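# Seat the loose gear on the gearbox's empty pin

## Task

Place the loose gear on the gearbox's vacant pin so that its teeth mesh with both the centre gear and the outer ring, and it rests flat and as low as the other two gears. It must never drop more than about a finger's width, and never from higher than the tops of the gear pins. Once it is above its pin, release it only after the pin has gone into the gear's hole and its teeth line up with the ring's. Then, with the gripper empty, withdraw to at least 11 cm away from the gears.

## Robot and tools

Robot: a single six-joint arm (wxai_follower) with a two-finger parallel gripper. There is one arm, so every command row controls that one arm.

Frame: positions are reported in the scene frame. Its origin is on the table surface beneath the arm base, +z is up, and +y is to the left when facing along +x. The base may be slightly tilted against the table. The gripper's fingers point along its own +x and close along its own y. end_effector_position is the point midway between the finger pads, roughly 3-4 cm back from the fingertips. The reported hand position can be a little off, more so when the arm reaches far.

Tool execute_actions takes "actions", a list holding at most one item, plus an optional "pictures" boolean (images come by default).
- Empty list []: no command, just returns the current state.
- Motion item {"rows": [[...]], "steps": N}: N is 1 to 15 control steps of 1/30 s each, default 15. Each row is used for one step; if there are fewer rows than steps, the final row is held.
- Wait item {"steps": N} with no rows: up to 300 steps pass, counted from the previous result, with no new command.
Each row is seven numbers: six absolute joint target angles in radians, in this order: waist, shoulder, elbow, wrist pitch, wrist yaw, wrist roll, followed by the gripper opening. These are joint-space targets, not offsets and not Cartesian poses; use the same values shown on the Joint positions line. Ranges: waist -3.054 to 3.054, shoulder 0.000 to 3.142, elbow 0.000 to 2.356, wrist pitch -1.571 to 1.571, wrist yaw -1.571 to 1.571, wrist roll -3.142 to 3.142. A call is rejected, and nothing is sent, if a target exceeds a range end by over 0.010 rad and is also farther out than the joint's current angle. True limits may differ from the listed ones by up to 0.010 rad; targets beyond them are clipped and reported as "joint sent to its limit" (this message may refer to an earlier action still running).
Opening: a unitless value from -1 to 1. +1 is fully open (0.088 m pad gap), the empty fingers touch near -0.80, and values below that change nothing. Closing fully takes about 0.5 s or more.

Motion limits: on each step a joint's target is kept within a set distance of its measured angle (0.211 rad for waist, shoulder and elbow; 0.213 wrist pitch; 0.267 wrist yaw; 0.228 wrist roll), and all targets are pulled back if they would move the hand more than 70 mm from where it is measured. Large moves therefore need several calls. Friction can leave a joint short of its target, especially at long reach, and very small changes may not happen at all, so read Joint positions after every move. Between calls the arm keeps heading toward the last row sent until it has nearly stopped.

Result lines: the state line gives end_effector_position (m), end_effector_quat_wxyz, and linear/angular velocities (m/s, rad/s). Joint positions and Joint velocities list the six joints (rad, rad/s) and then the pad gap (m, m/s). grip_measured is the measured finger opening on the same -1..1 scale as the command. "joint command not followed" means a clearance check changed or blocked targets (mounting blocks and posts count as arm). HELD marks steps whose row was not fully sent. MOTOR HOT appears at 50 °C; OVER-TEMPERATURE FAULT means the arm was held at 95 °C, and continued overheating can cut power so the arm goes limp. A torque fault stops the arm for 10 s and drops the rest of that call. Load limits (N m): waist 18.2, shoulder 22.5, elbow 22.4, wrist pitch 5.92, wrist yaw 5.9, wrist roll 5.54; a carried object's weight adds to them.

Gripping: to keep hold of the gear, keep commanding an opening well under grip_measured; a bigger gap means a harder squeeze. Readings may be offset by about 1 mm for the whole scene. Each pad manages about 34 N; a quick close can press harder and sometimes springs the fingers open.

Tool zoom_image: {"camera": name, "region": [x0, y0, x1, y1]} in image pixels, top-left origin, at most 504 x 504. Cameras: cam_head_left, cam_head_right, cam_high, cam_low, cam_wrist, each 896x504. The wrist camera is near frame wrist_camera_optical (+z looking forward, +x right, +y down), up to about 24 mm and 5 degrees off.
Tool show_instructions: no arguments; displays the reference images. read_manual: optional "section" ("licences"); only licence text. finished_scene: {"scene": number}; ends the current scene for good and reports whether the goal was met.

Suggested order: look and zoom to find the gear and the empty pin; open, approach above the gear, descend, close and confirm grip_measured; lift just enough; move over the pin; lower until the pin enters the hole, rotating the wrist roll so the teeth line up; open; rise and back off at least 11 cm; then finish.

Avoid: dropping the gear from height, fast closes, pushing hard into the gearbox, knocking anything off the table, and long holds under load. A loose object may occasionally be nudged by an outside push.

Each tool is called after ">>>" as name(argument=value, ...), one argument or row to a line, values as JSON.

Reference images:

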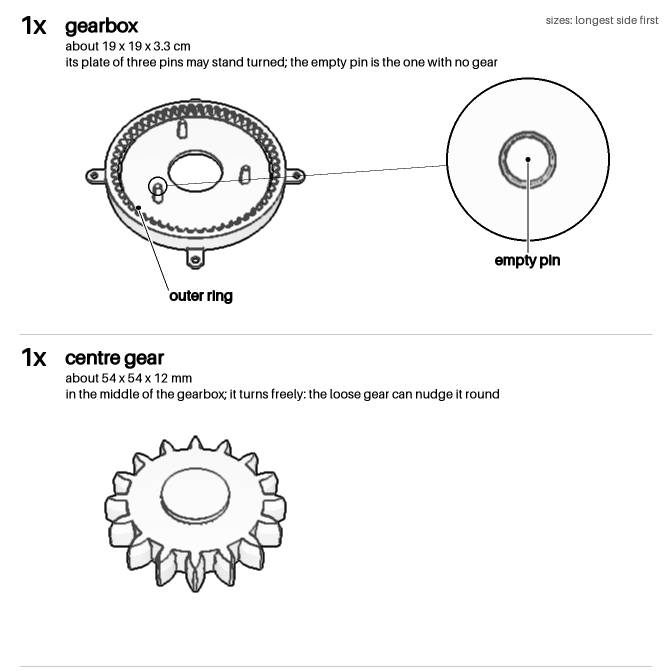

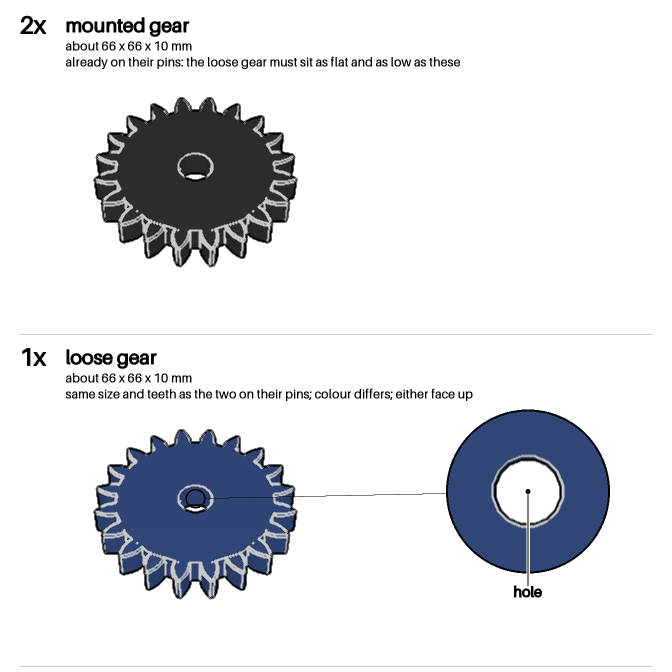

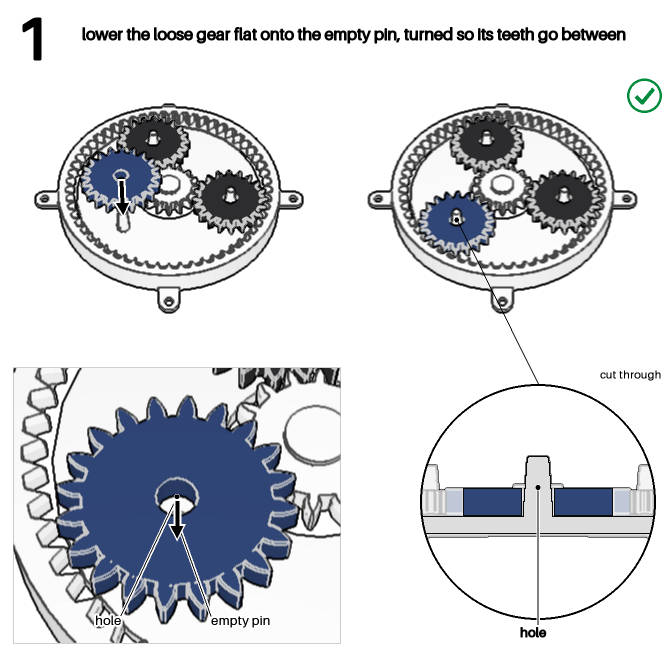

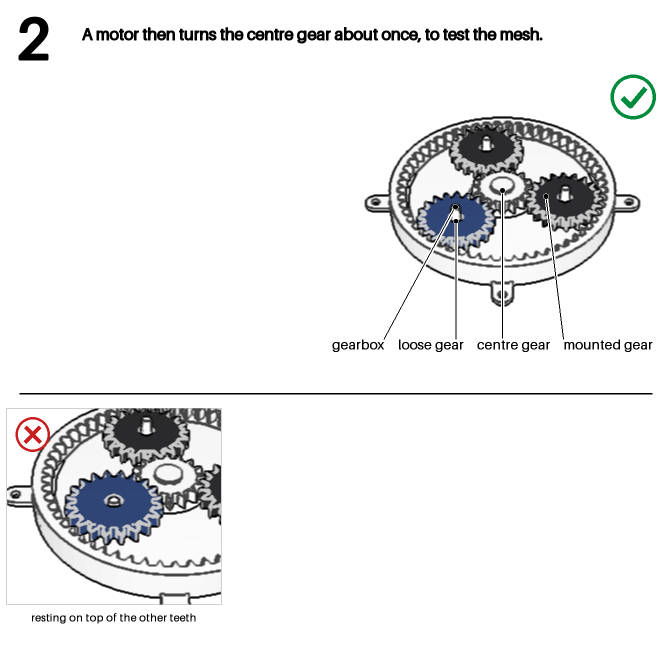

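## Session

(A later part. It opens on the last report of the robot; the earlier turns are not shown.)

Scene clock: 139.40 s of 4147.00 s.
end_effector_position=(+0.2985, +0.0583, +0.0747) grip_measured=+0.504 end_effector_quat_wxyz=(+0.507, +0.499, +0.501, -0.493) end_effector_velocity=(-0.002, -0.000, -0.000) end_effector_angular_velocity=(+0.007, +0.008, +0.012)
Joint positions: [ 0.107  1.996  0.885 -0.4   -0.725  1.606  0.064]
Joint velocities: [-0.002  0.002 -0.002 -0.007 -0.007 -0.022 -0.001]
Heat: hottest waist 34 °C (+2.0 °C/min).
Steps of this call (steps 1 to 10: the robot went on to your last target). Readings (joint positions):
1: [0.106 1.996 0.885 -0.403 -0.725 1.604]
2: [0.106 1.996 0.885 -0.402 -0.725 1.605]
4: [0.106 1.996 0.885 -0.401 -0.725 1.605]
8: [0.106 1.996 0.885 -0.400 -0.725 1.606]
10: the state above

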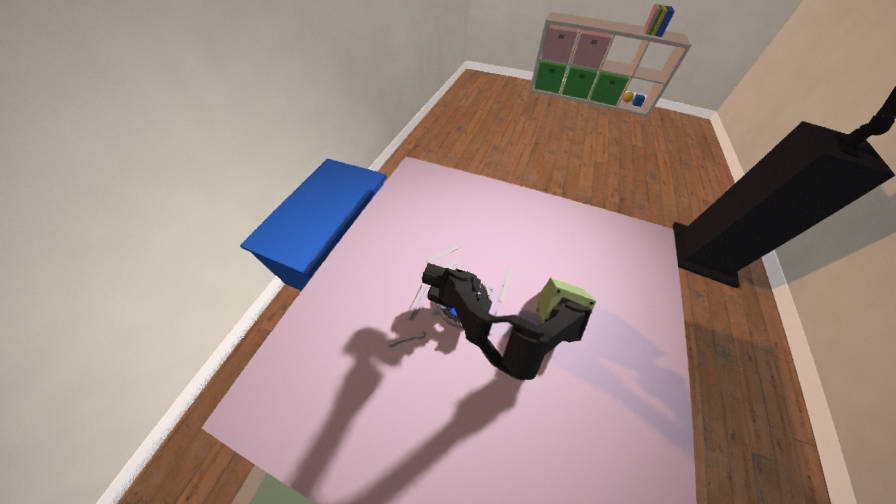

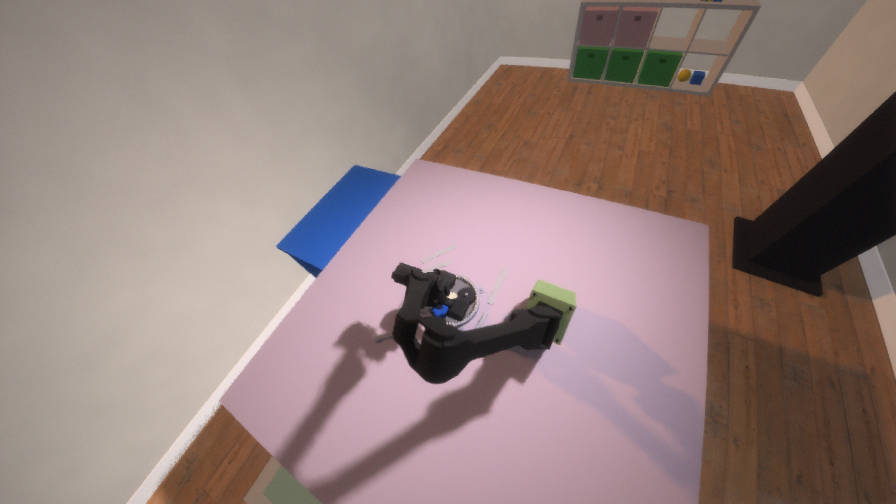

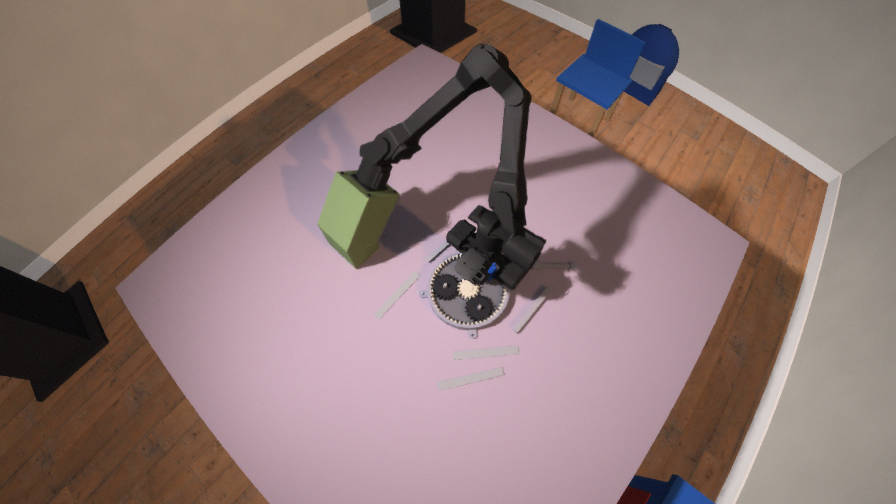

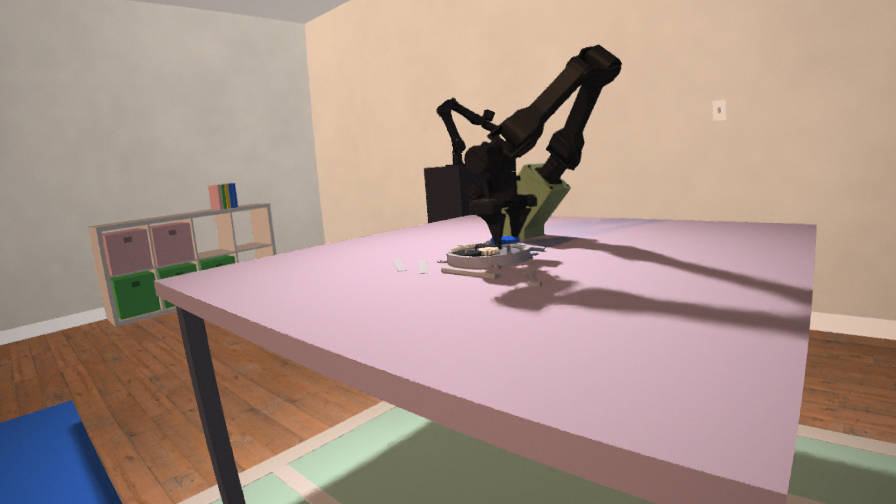

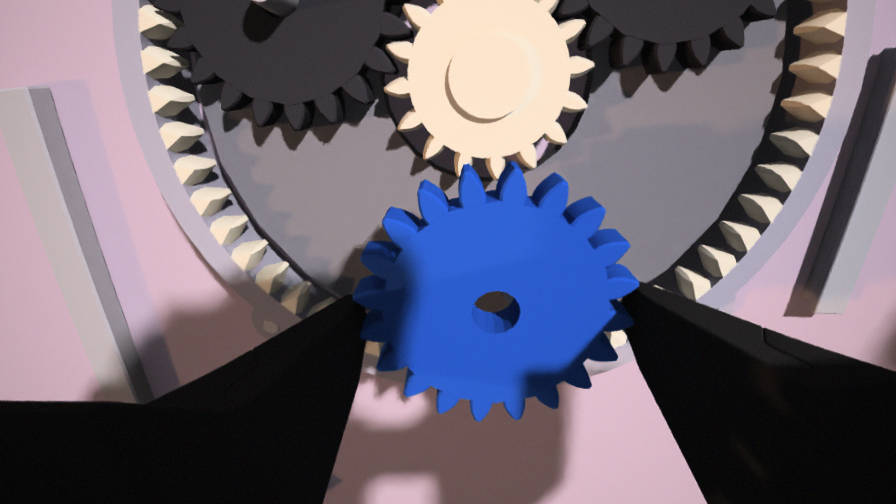

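>>> execute_actions(
  actions=[
    {"rows":[[0.11,1.969,0.8475,-0.385,-0.727,1.613,0.25]],"steps":15},
  ],
)

>>> zoom_image(
  camera="cam_low",
  region=[430,210,570,280],
)

Scene clock: 149.97 s of 4147.00 s.
end_effector_position=(+0.2906, +0.0576, +0.0733) grip_measured=+0.504 end_effector_quat_wxyz=(+0.504, +0.499, +0.501, -0.496) end_effector_velocity=(-0.005, +0.004, -0.000) end_effector_angular_velocity=(+0.022, +0.012, -0.013)
Joint positions: [ 0.109  1.983  0.853 -0.386 -0.725  1.609  0.064]
Joint velocities: [ 0.002 -0.007 -0.012 -0.007 -0.022  0.007 -0.001]
Heat: hottest waist 35 °C (+3.0 °C/min).
Steps of this call (steps 1 to 15: the robot went on to your last target; steps 16 to 302: nothing new was sent; steps 303 to 317: all 15 steps of this action). Readings (joint positions):
303: [0.107 1.997 0.881 -0.395 -0.725 1.607]
304: [0.108 1.996 0.876 -0.392 -0.725 1.607]
306: [0.108 1.993 0.865 -0.392 -0.725 1.608]
310: [0.109 1.988 0.855 -0.389 -0.725 1.609]
317: the state above

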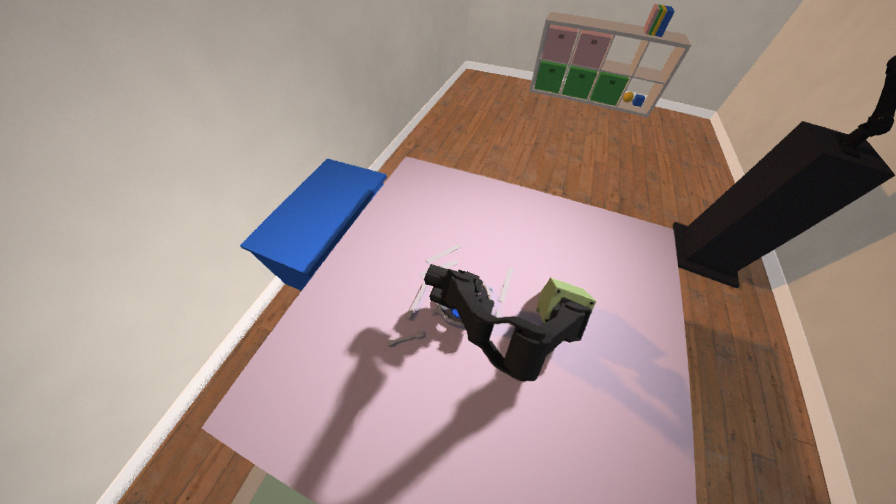

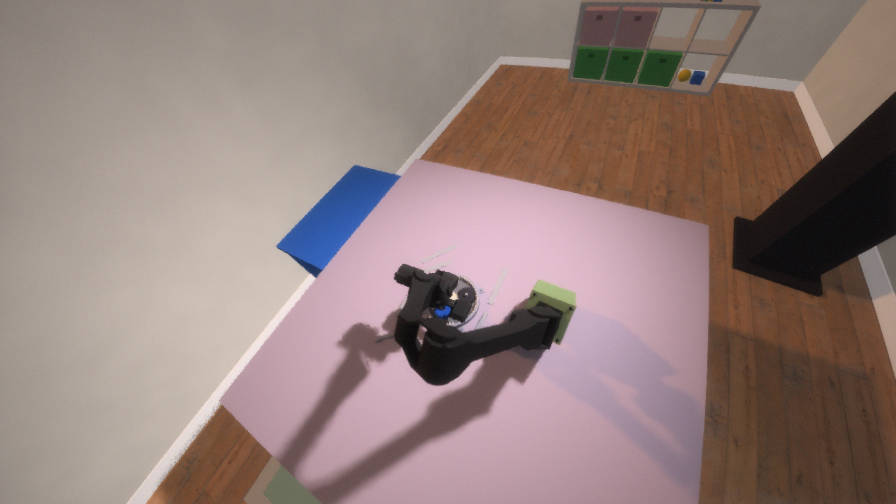

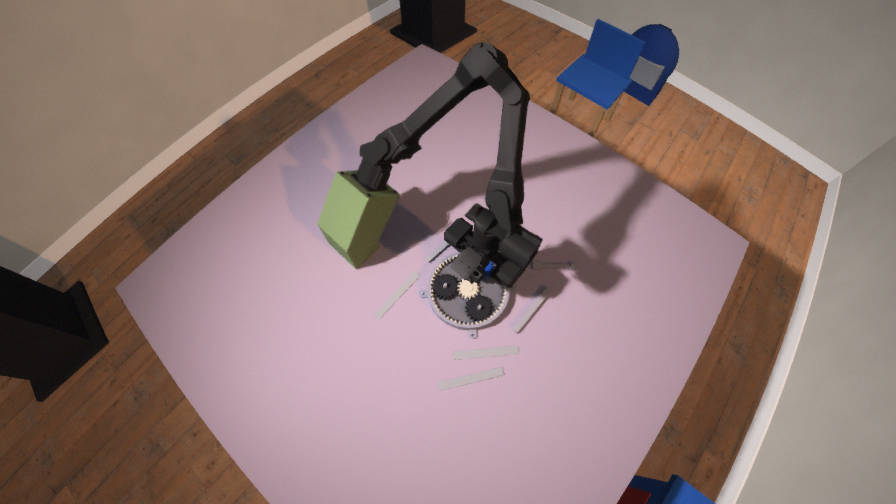

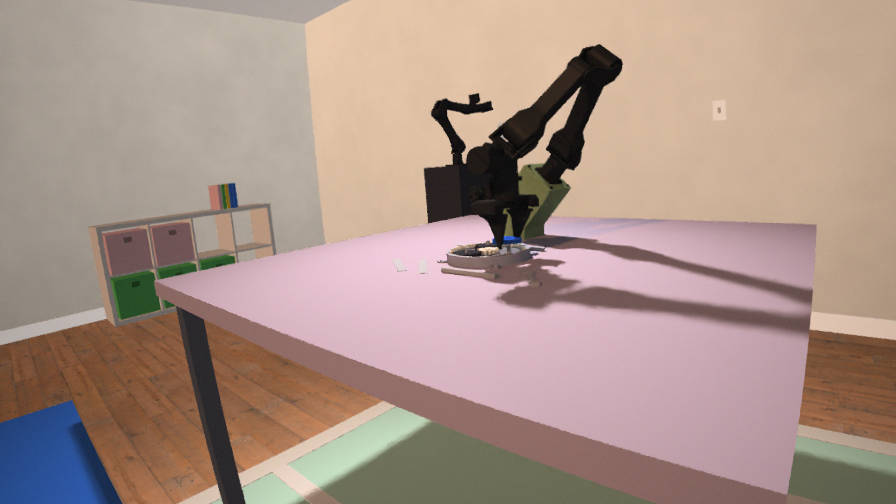

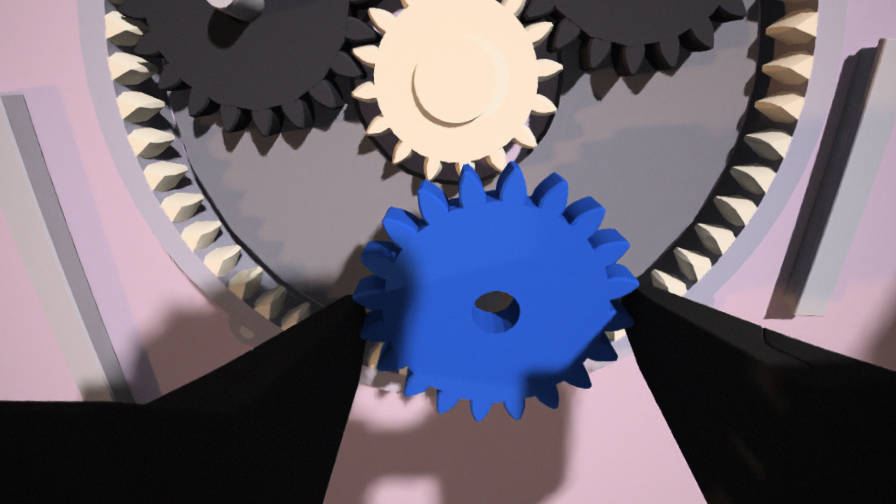

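Region (430, 210, 570, 280) of cam_low's 896x504 image, scaled by 3.600, with more detail than that image has.

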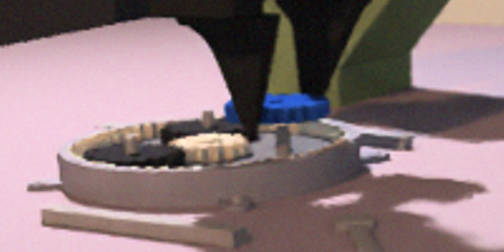

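>>> execute_actions(
  actions=[
    {"rows":[[0.119,1.998,0.845,-0.365,-0.727,1.625,0.25],[0.119,1.998,0.845,-0.365,-0.727,1.625,0.25],[0.119,1.998,0.845,-0.365,-0.727,1.625,0.25],[0.119,1.998,0.845,-0.365,-0.727,1.625,0.25],[0.128,2.008,0.84,-0.343,-0.727,1.637,0.25]],"steps":15},
  ],
)

>>> zoom_image(
  camera="cam_low",
  region=[430,210,570,280],
)

>>> zoom_image(
  camera="cam_wrist",
  region=[400,140,600,370],
)

Scene clock: 161.73 s of 4147.00 s.
end_effector_position=(+0.2916, +0.0586, +0.0673) grip_measured=+0.504 end_effector_quat_wxyz=(+0.506, +0.500, +0.500, -0.493) end_effector_velocity=(+0.004, -0.000, +0.002) end_effector_angular_velocity=(-0.006, -0.022, +0.009)
Joint positions: [ 0.125  1.994  0.846 -0.346 -0.726  1.632  0.064]
Joint velocities: [-0.002 -0.007 -0.002  0.022  0.007  0.007 -0.   ]
Heat: hottest waist 35 °C (+3.0 °C/min).
Steps of this call (steps 1 to 15: the robot went on to your last target; steps 16 to 338: nothing new was sent; steps 339 to 353: all 15 steps of this action). Readings (joint positions):
339: [0.110 1.981 0.851 -0.384 -0.725 1.611]
340: [0.111 1.981 0.851 -0.380 -0.725 1.613]
342: [0.115 1.982 0.851 -0.374 -0.725 1.617]
346: [0.123 1.991 0.848 -0.355 -0.725 1.627]
353: the state above

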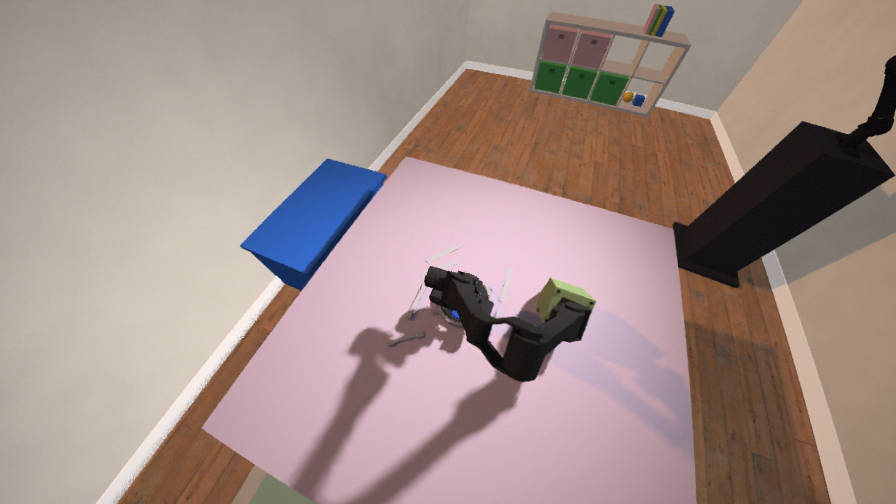

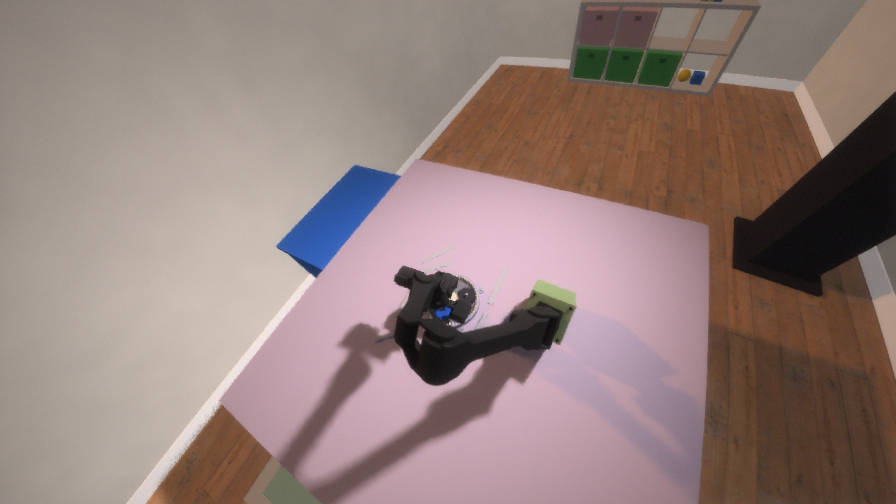

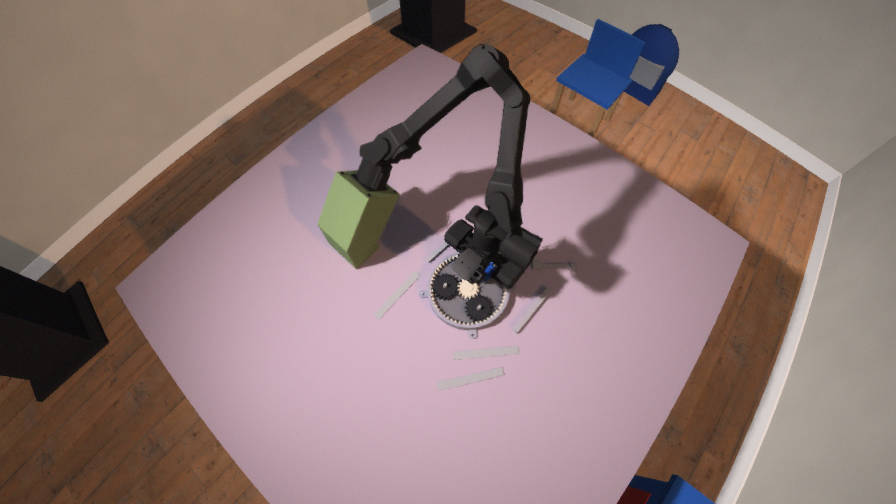

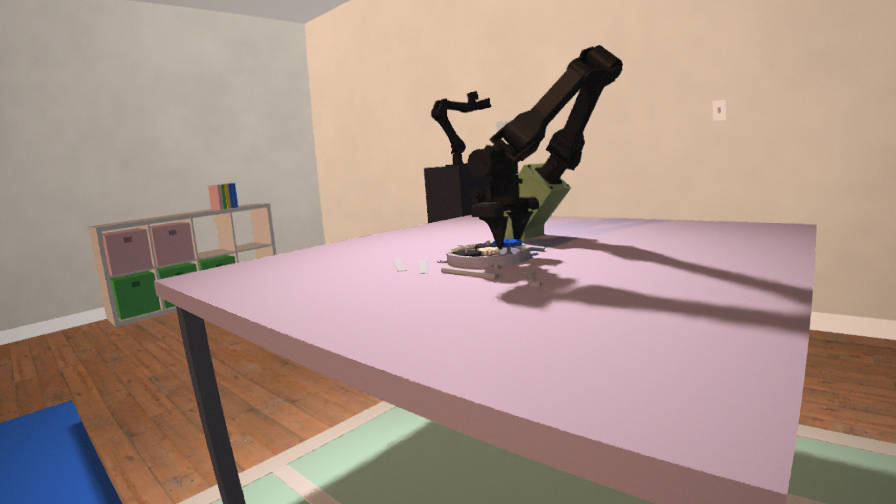

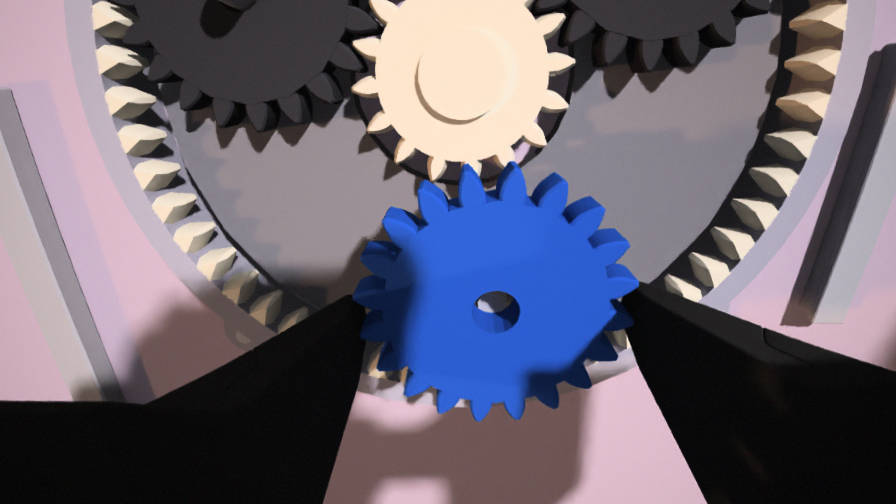

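Region (430, 210, 570, 280) of cam_low's 896x504 image, scaled by 3.600, with more detail than that image has.

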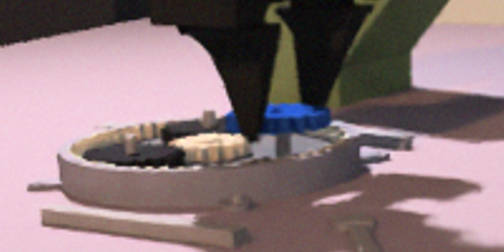

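Region (400, 140, 600, 370) of cam_wrist's 896x504 image, scaled by 2.191, with more detail than that image has; it fills the left 438 columns of this view, and the rest is white.

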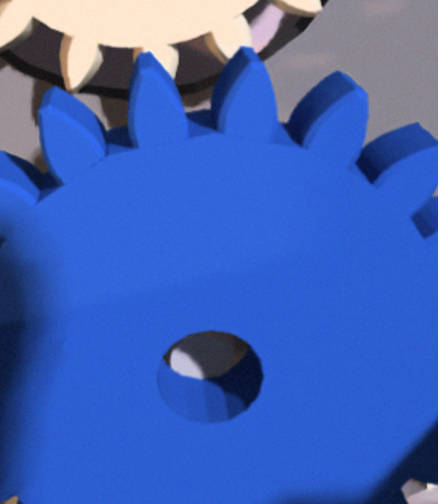

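>>> execute_actions(
  actions=[
    {"rows":[[0.128,2.012,0.858,-0.347,-0.727,1.637,0.25]],"steps":12},
  ],
)

>>> zoom_image(
  camera="cam_wrist",
  region=[400,140,600,370],
)

Scene clock: 166.67 s of 4147.00 s.
end_effector_position=(+0.2926, +0.0588, +0.0670) grip_measured=+0.504 end_effector_quat_wxyz=(+0.505, +0.501, +0.501, -0.494) end_effector_velocity=(+0.000, -0.001, +0.001) end_effector_angular_velocity=(+0.007, +0.001, -0.018)
Joint positions: [ 0.125  1.998  0.851 -0.349 -0.728  1.633  0.064]
Joint velocities: [-0.007  0.002  0.002 -0.007 -0.007  0.007  0.   ]
Heat: hottest waist 35 °C (+2.0 °C/min).
Steps of this call (steps 1 to 15: the robot went on to your last target; steps 16 to 136: nothing new was sent; steps 137 to 148: all 12 steps of this action). Readings (joint positions):
137: [0.125 1.995 0.845 -0.344 -0.728 1.633]
138: [0.125 1.996 0.846 -0.344 -0.728 1.633]
140: [0.125 1.996 0.848 -0.346 -0.728 1.633]
144: [0.125 1.997 0.850 -0.348 -0.728 1.633]
148: the state above

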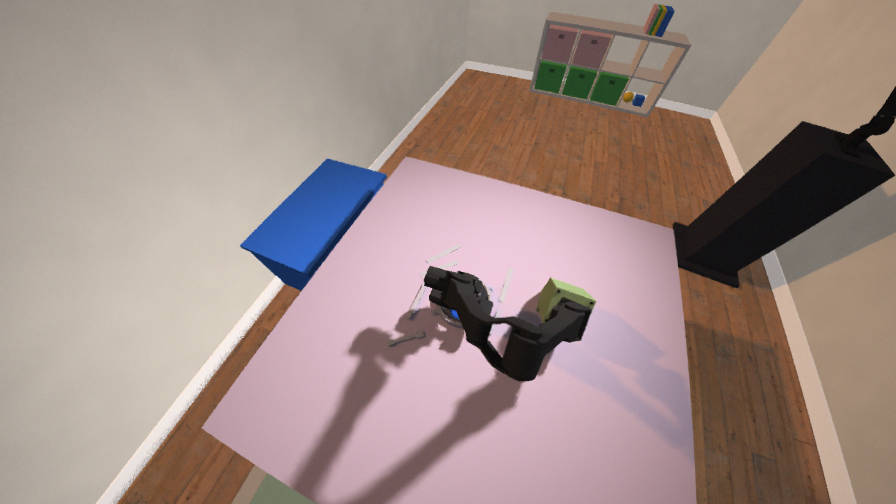

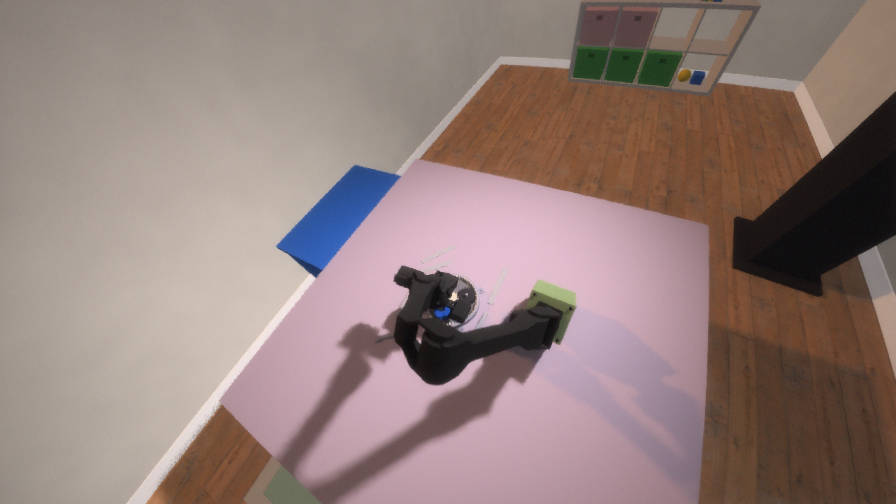

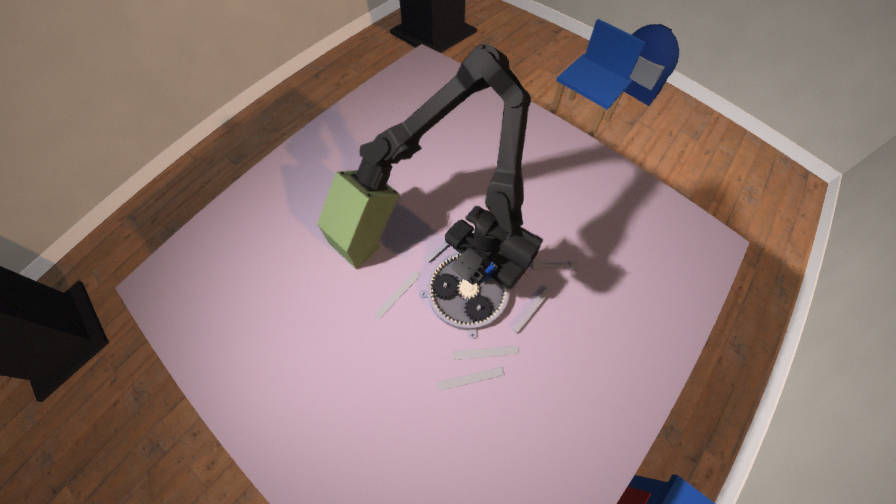

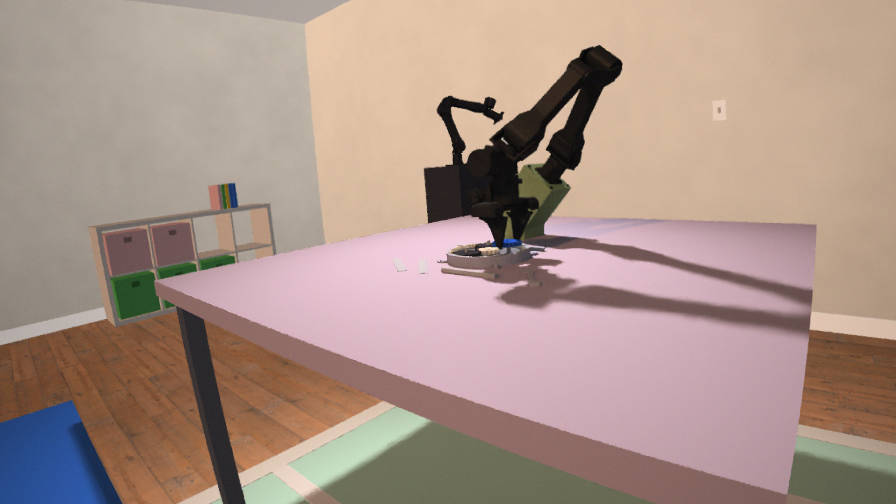

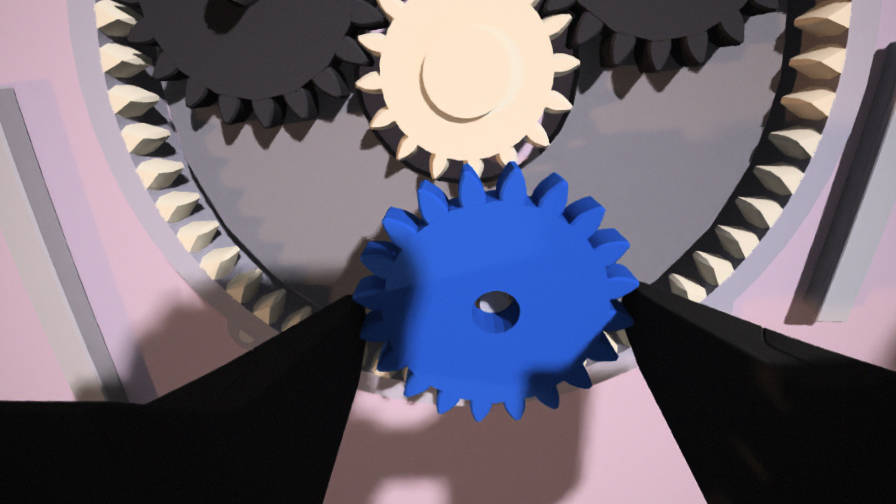

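Region (400, 140, 600, 370) of cam_wrist's 896x504 image, scaled by 2.191, with more detail than that image has; it fills the left 438 columns of this view, and the rest is white.

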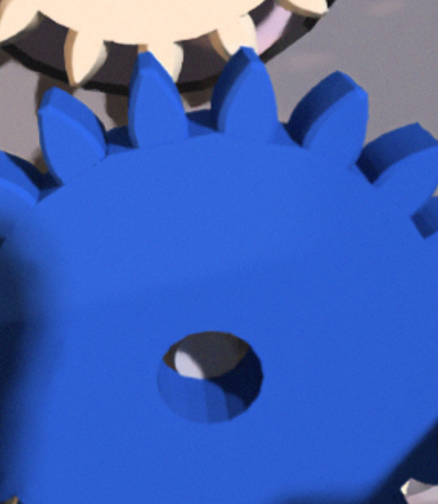

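>>> execute_actions(
  actions=[
    {"rows":[[0.134,2.018,0.85,-0.333,-0.727,1.645,0.25],[0.134,2.018,0.85,-0.333,-0.727,1.645,0.25],[0.134,2.018,0.85,-0.333,-0.727,1.645,0.25],[0.134,2.018,0.85,-0.333,-0.727,1.645,0.25],[0.14,2.024,0.843,-0.32,-0.727,1.652,0.25]],"steps":15},
  ],
)

>>> zoom_image(
  camera="cam_wrist",
  region=[400,140,600,370],
)

>>> zoom_image(
  camera="cam_low",
  region=[430,210,570,280],
)

Scene clock: 171.33 s of 4147.00 s.
end_effector_position=(+0.2977, +0.0590, +0.0667) grip_measured=+0.504 end_effector_quat_wxyz=(+0.510, +0.505, +0.497, -0.488) end_effector_velocity=(+0.003, +0.003, +0.001) end_effector_angular_velocity=(+0.023, -0.016, +0.021)
Joint positions: [ 0.126  2.001  0.853 -0.322 -0.727  1.648  0.064]
Joint velocities: [-0.002 -0.002 -0.002  0.022 -0.022 -0.007  0.   ]
Heat: hottest waist 35 °C (+2.0 °C/min).
Steps of this call (steps 1 to 15: the robot went on to your last target; steps 16 to 125: nothing new was sent; steps 126 to 140: all 15 steps of this action). Readings (joint positions):
126: [0.126 1.999 0.853 -0.347 -0.728 1.634]
127: [0.126 1.999 0.853 -0.346 -0.727 1.636]
129: [0.126 1.999 0.853 -0.343 -0.728 1.638]
133: [0.126 2.000 0.853 -0.329 -0.728 1.644]
140: the state above

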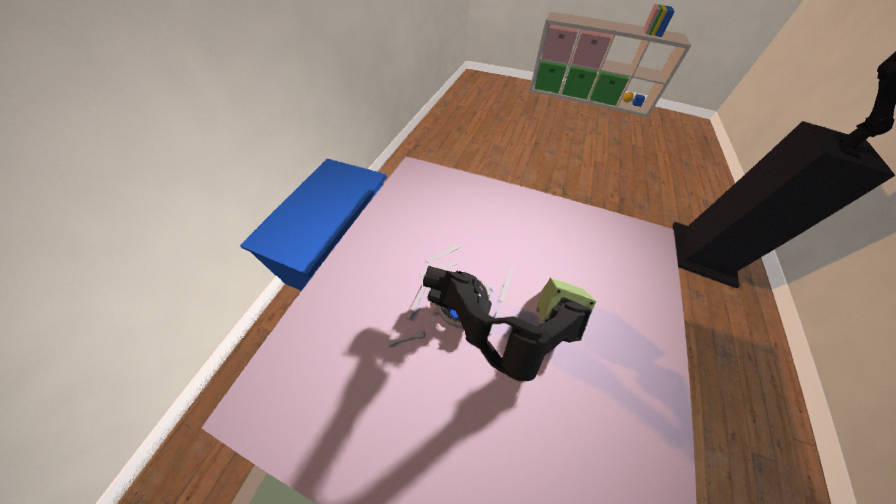

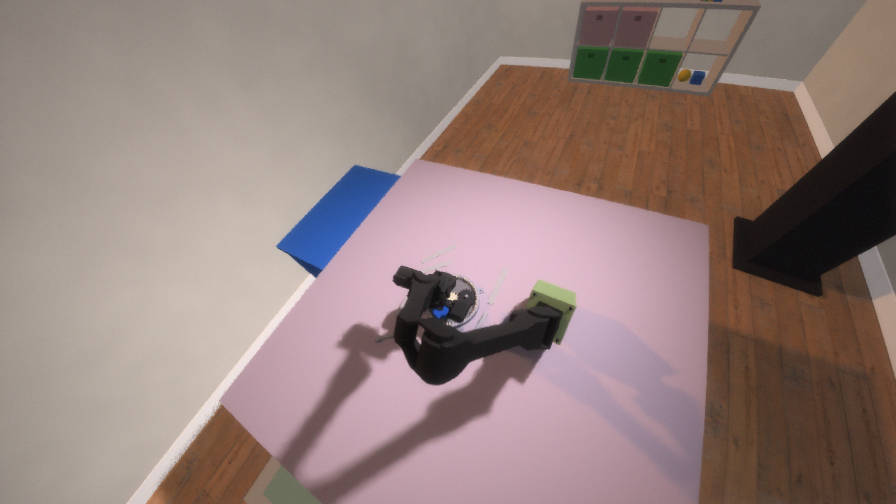

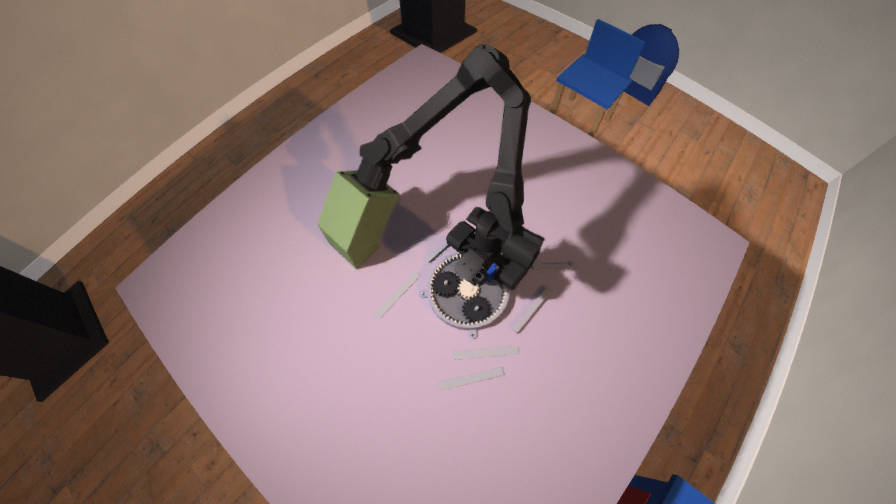

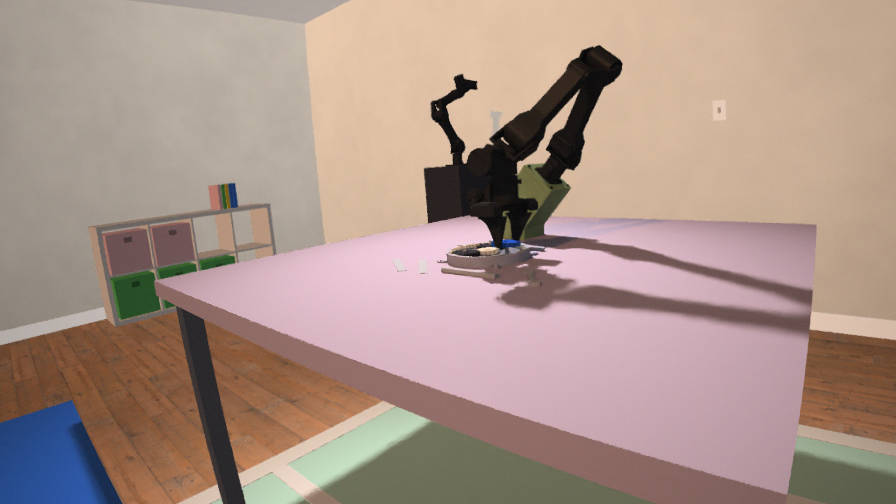

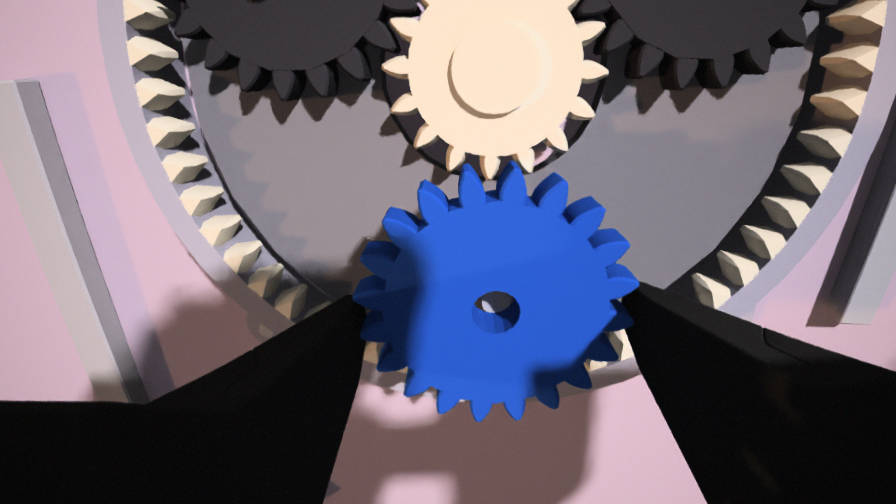

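Region (400, 140, 600, 370) of cam_wrist's 896x504 image, scaled by 2.191, with more detail than that image has; it fills the left 438 columns of this view, and the rest is white.

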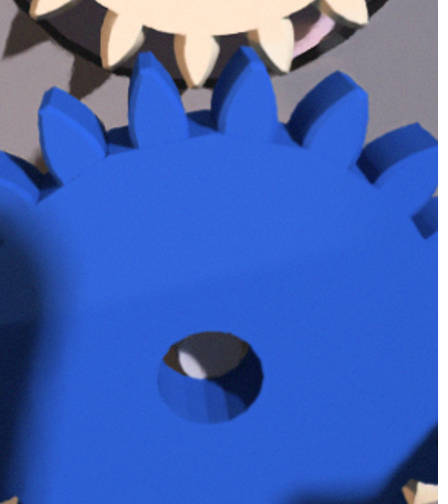

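Region (430, 210, 570, 280) of cam_low's 896x504 image, scaled by 3.600, with more detail than that image has.

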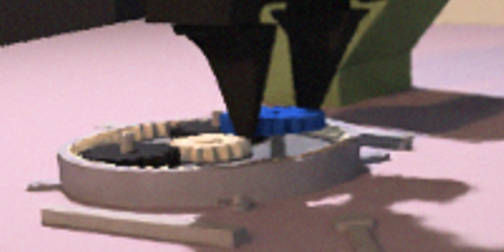

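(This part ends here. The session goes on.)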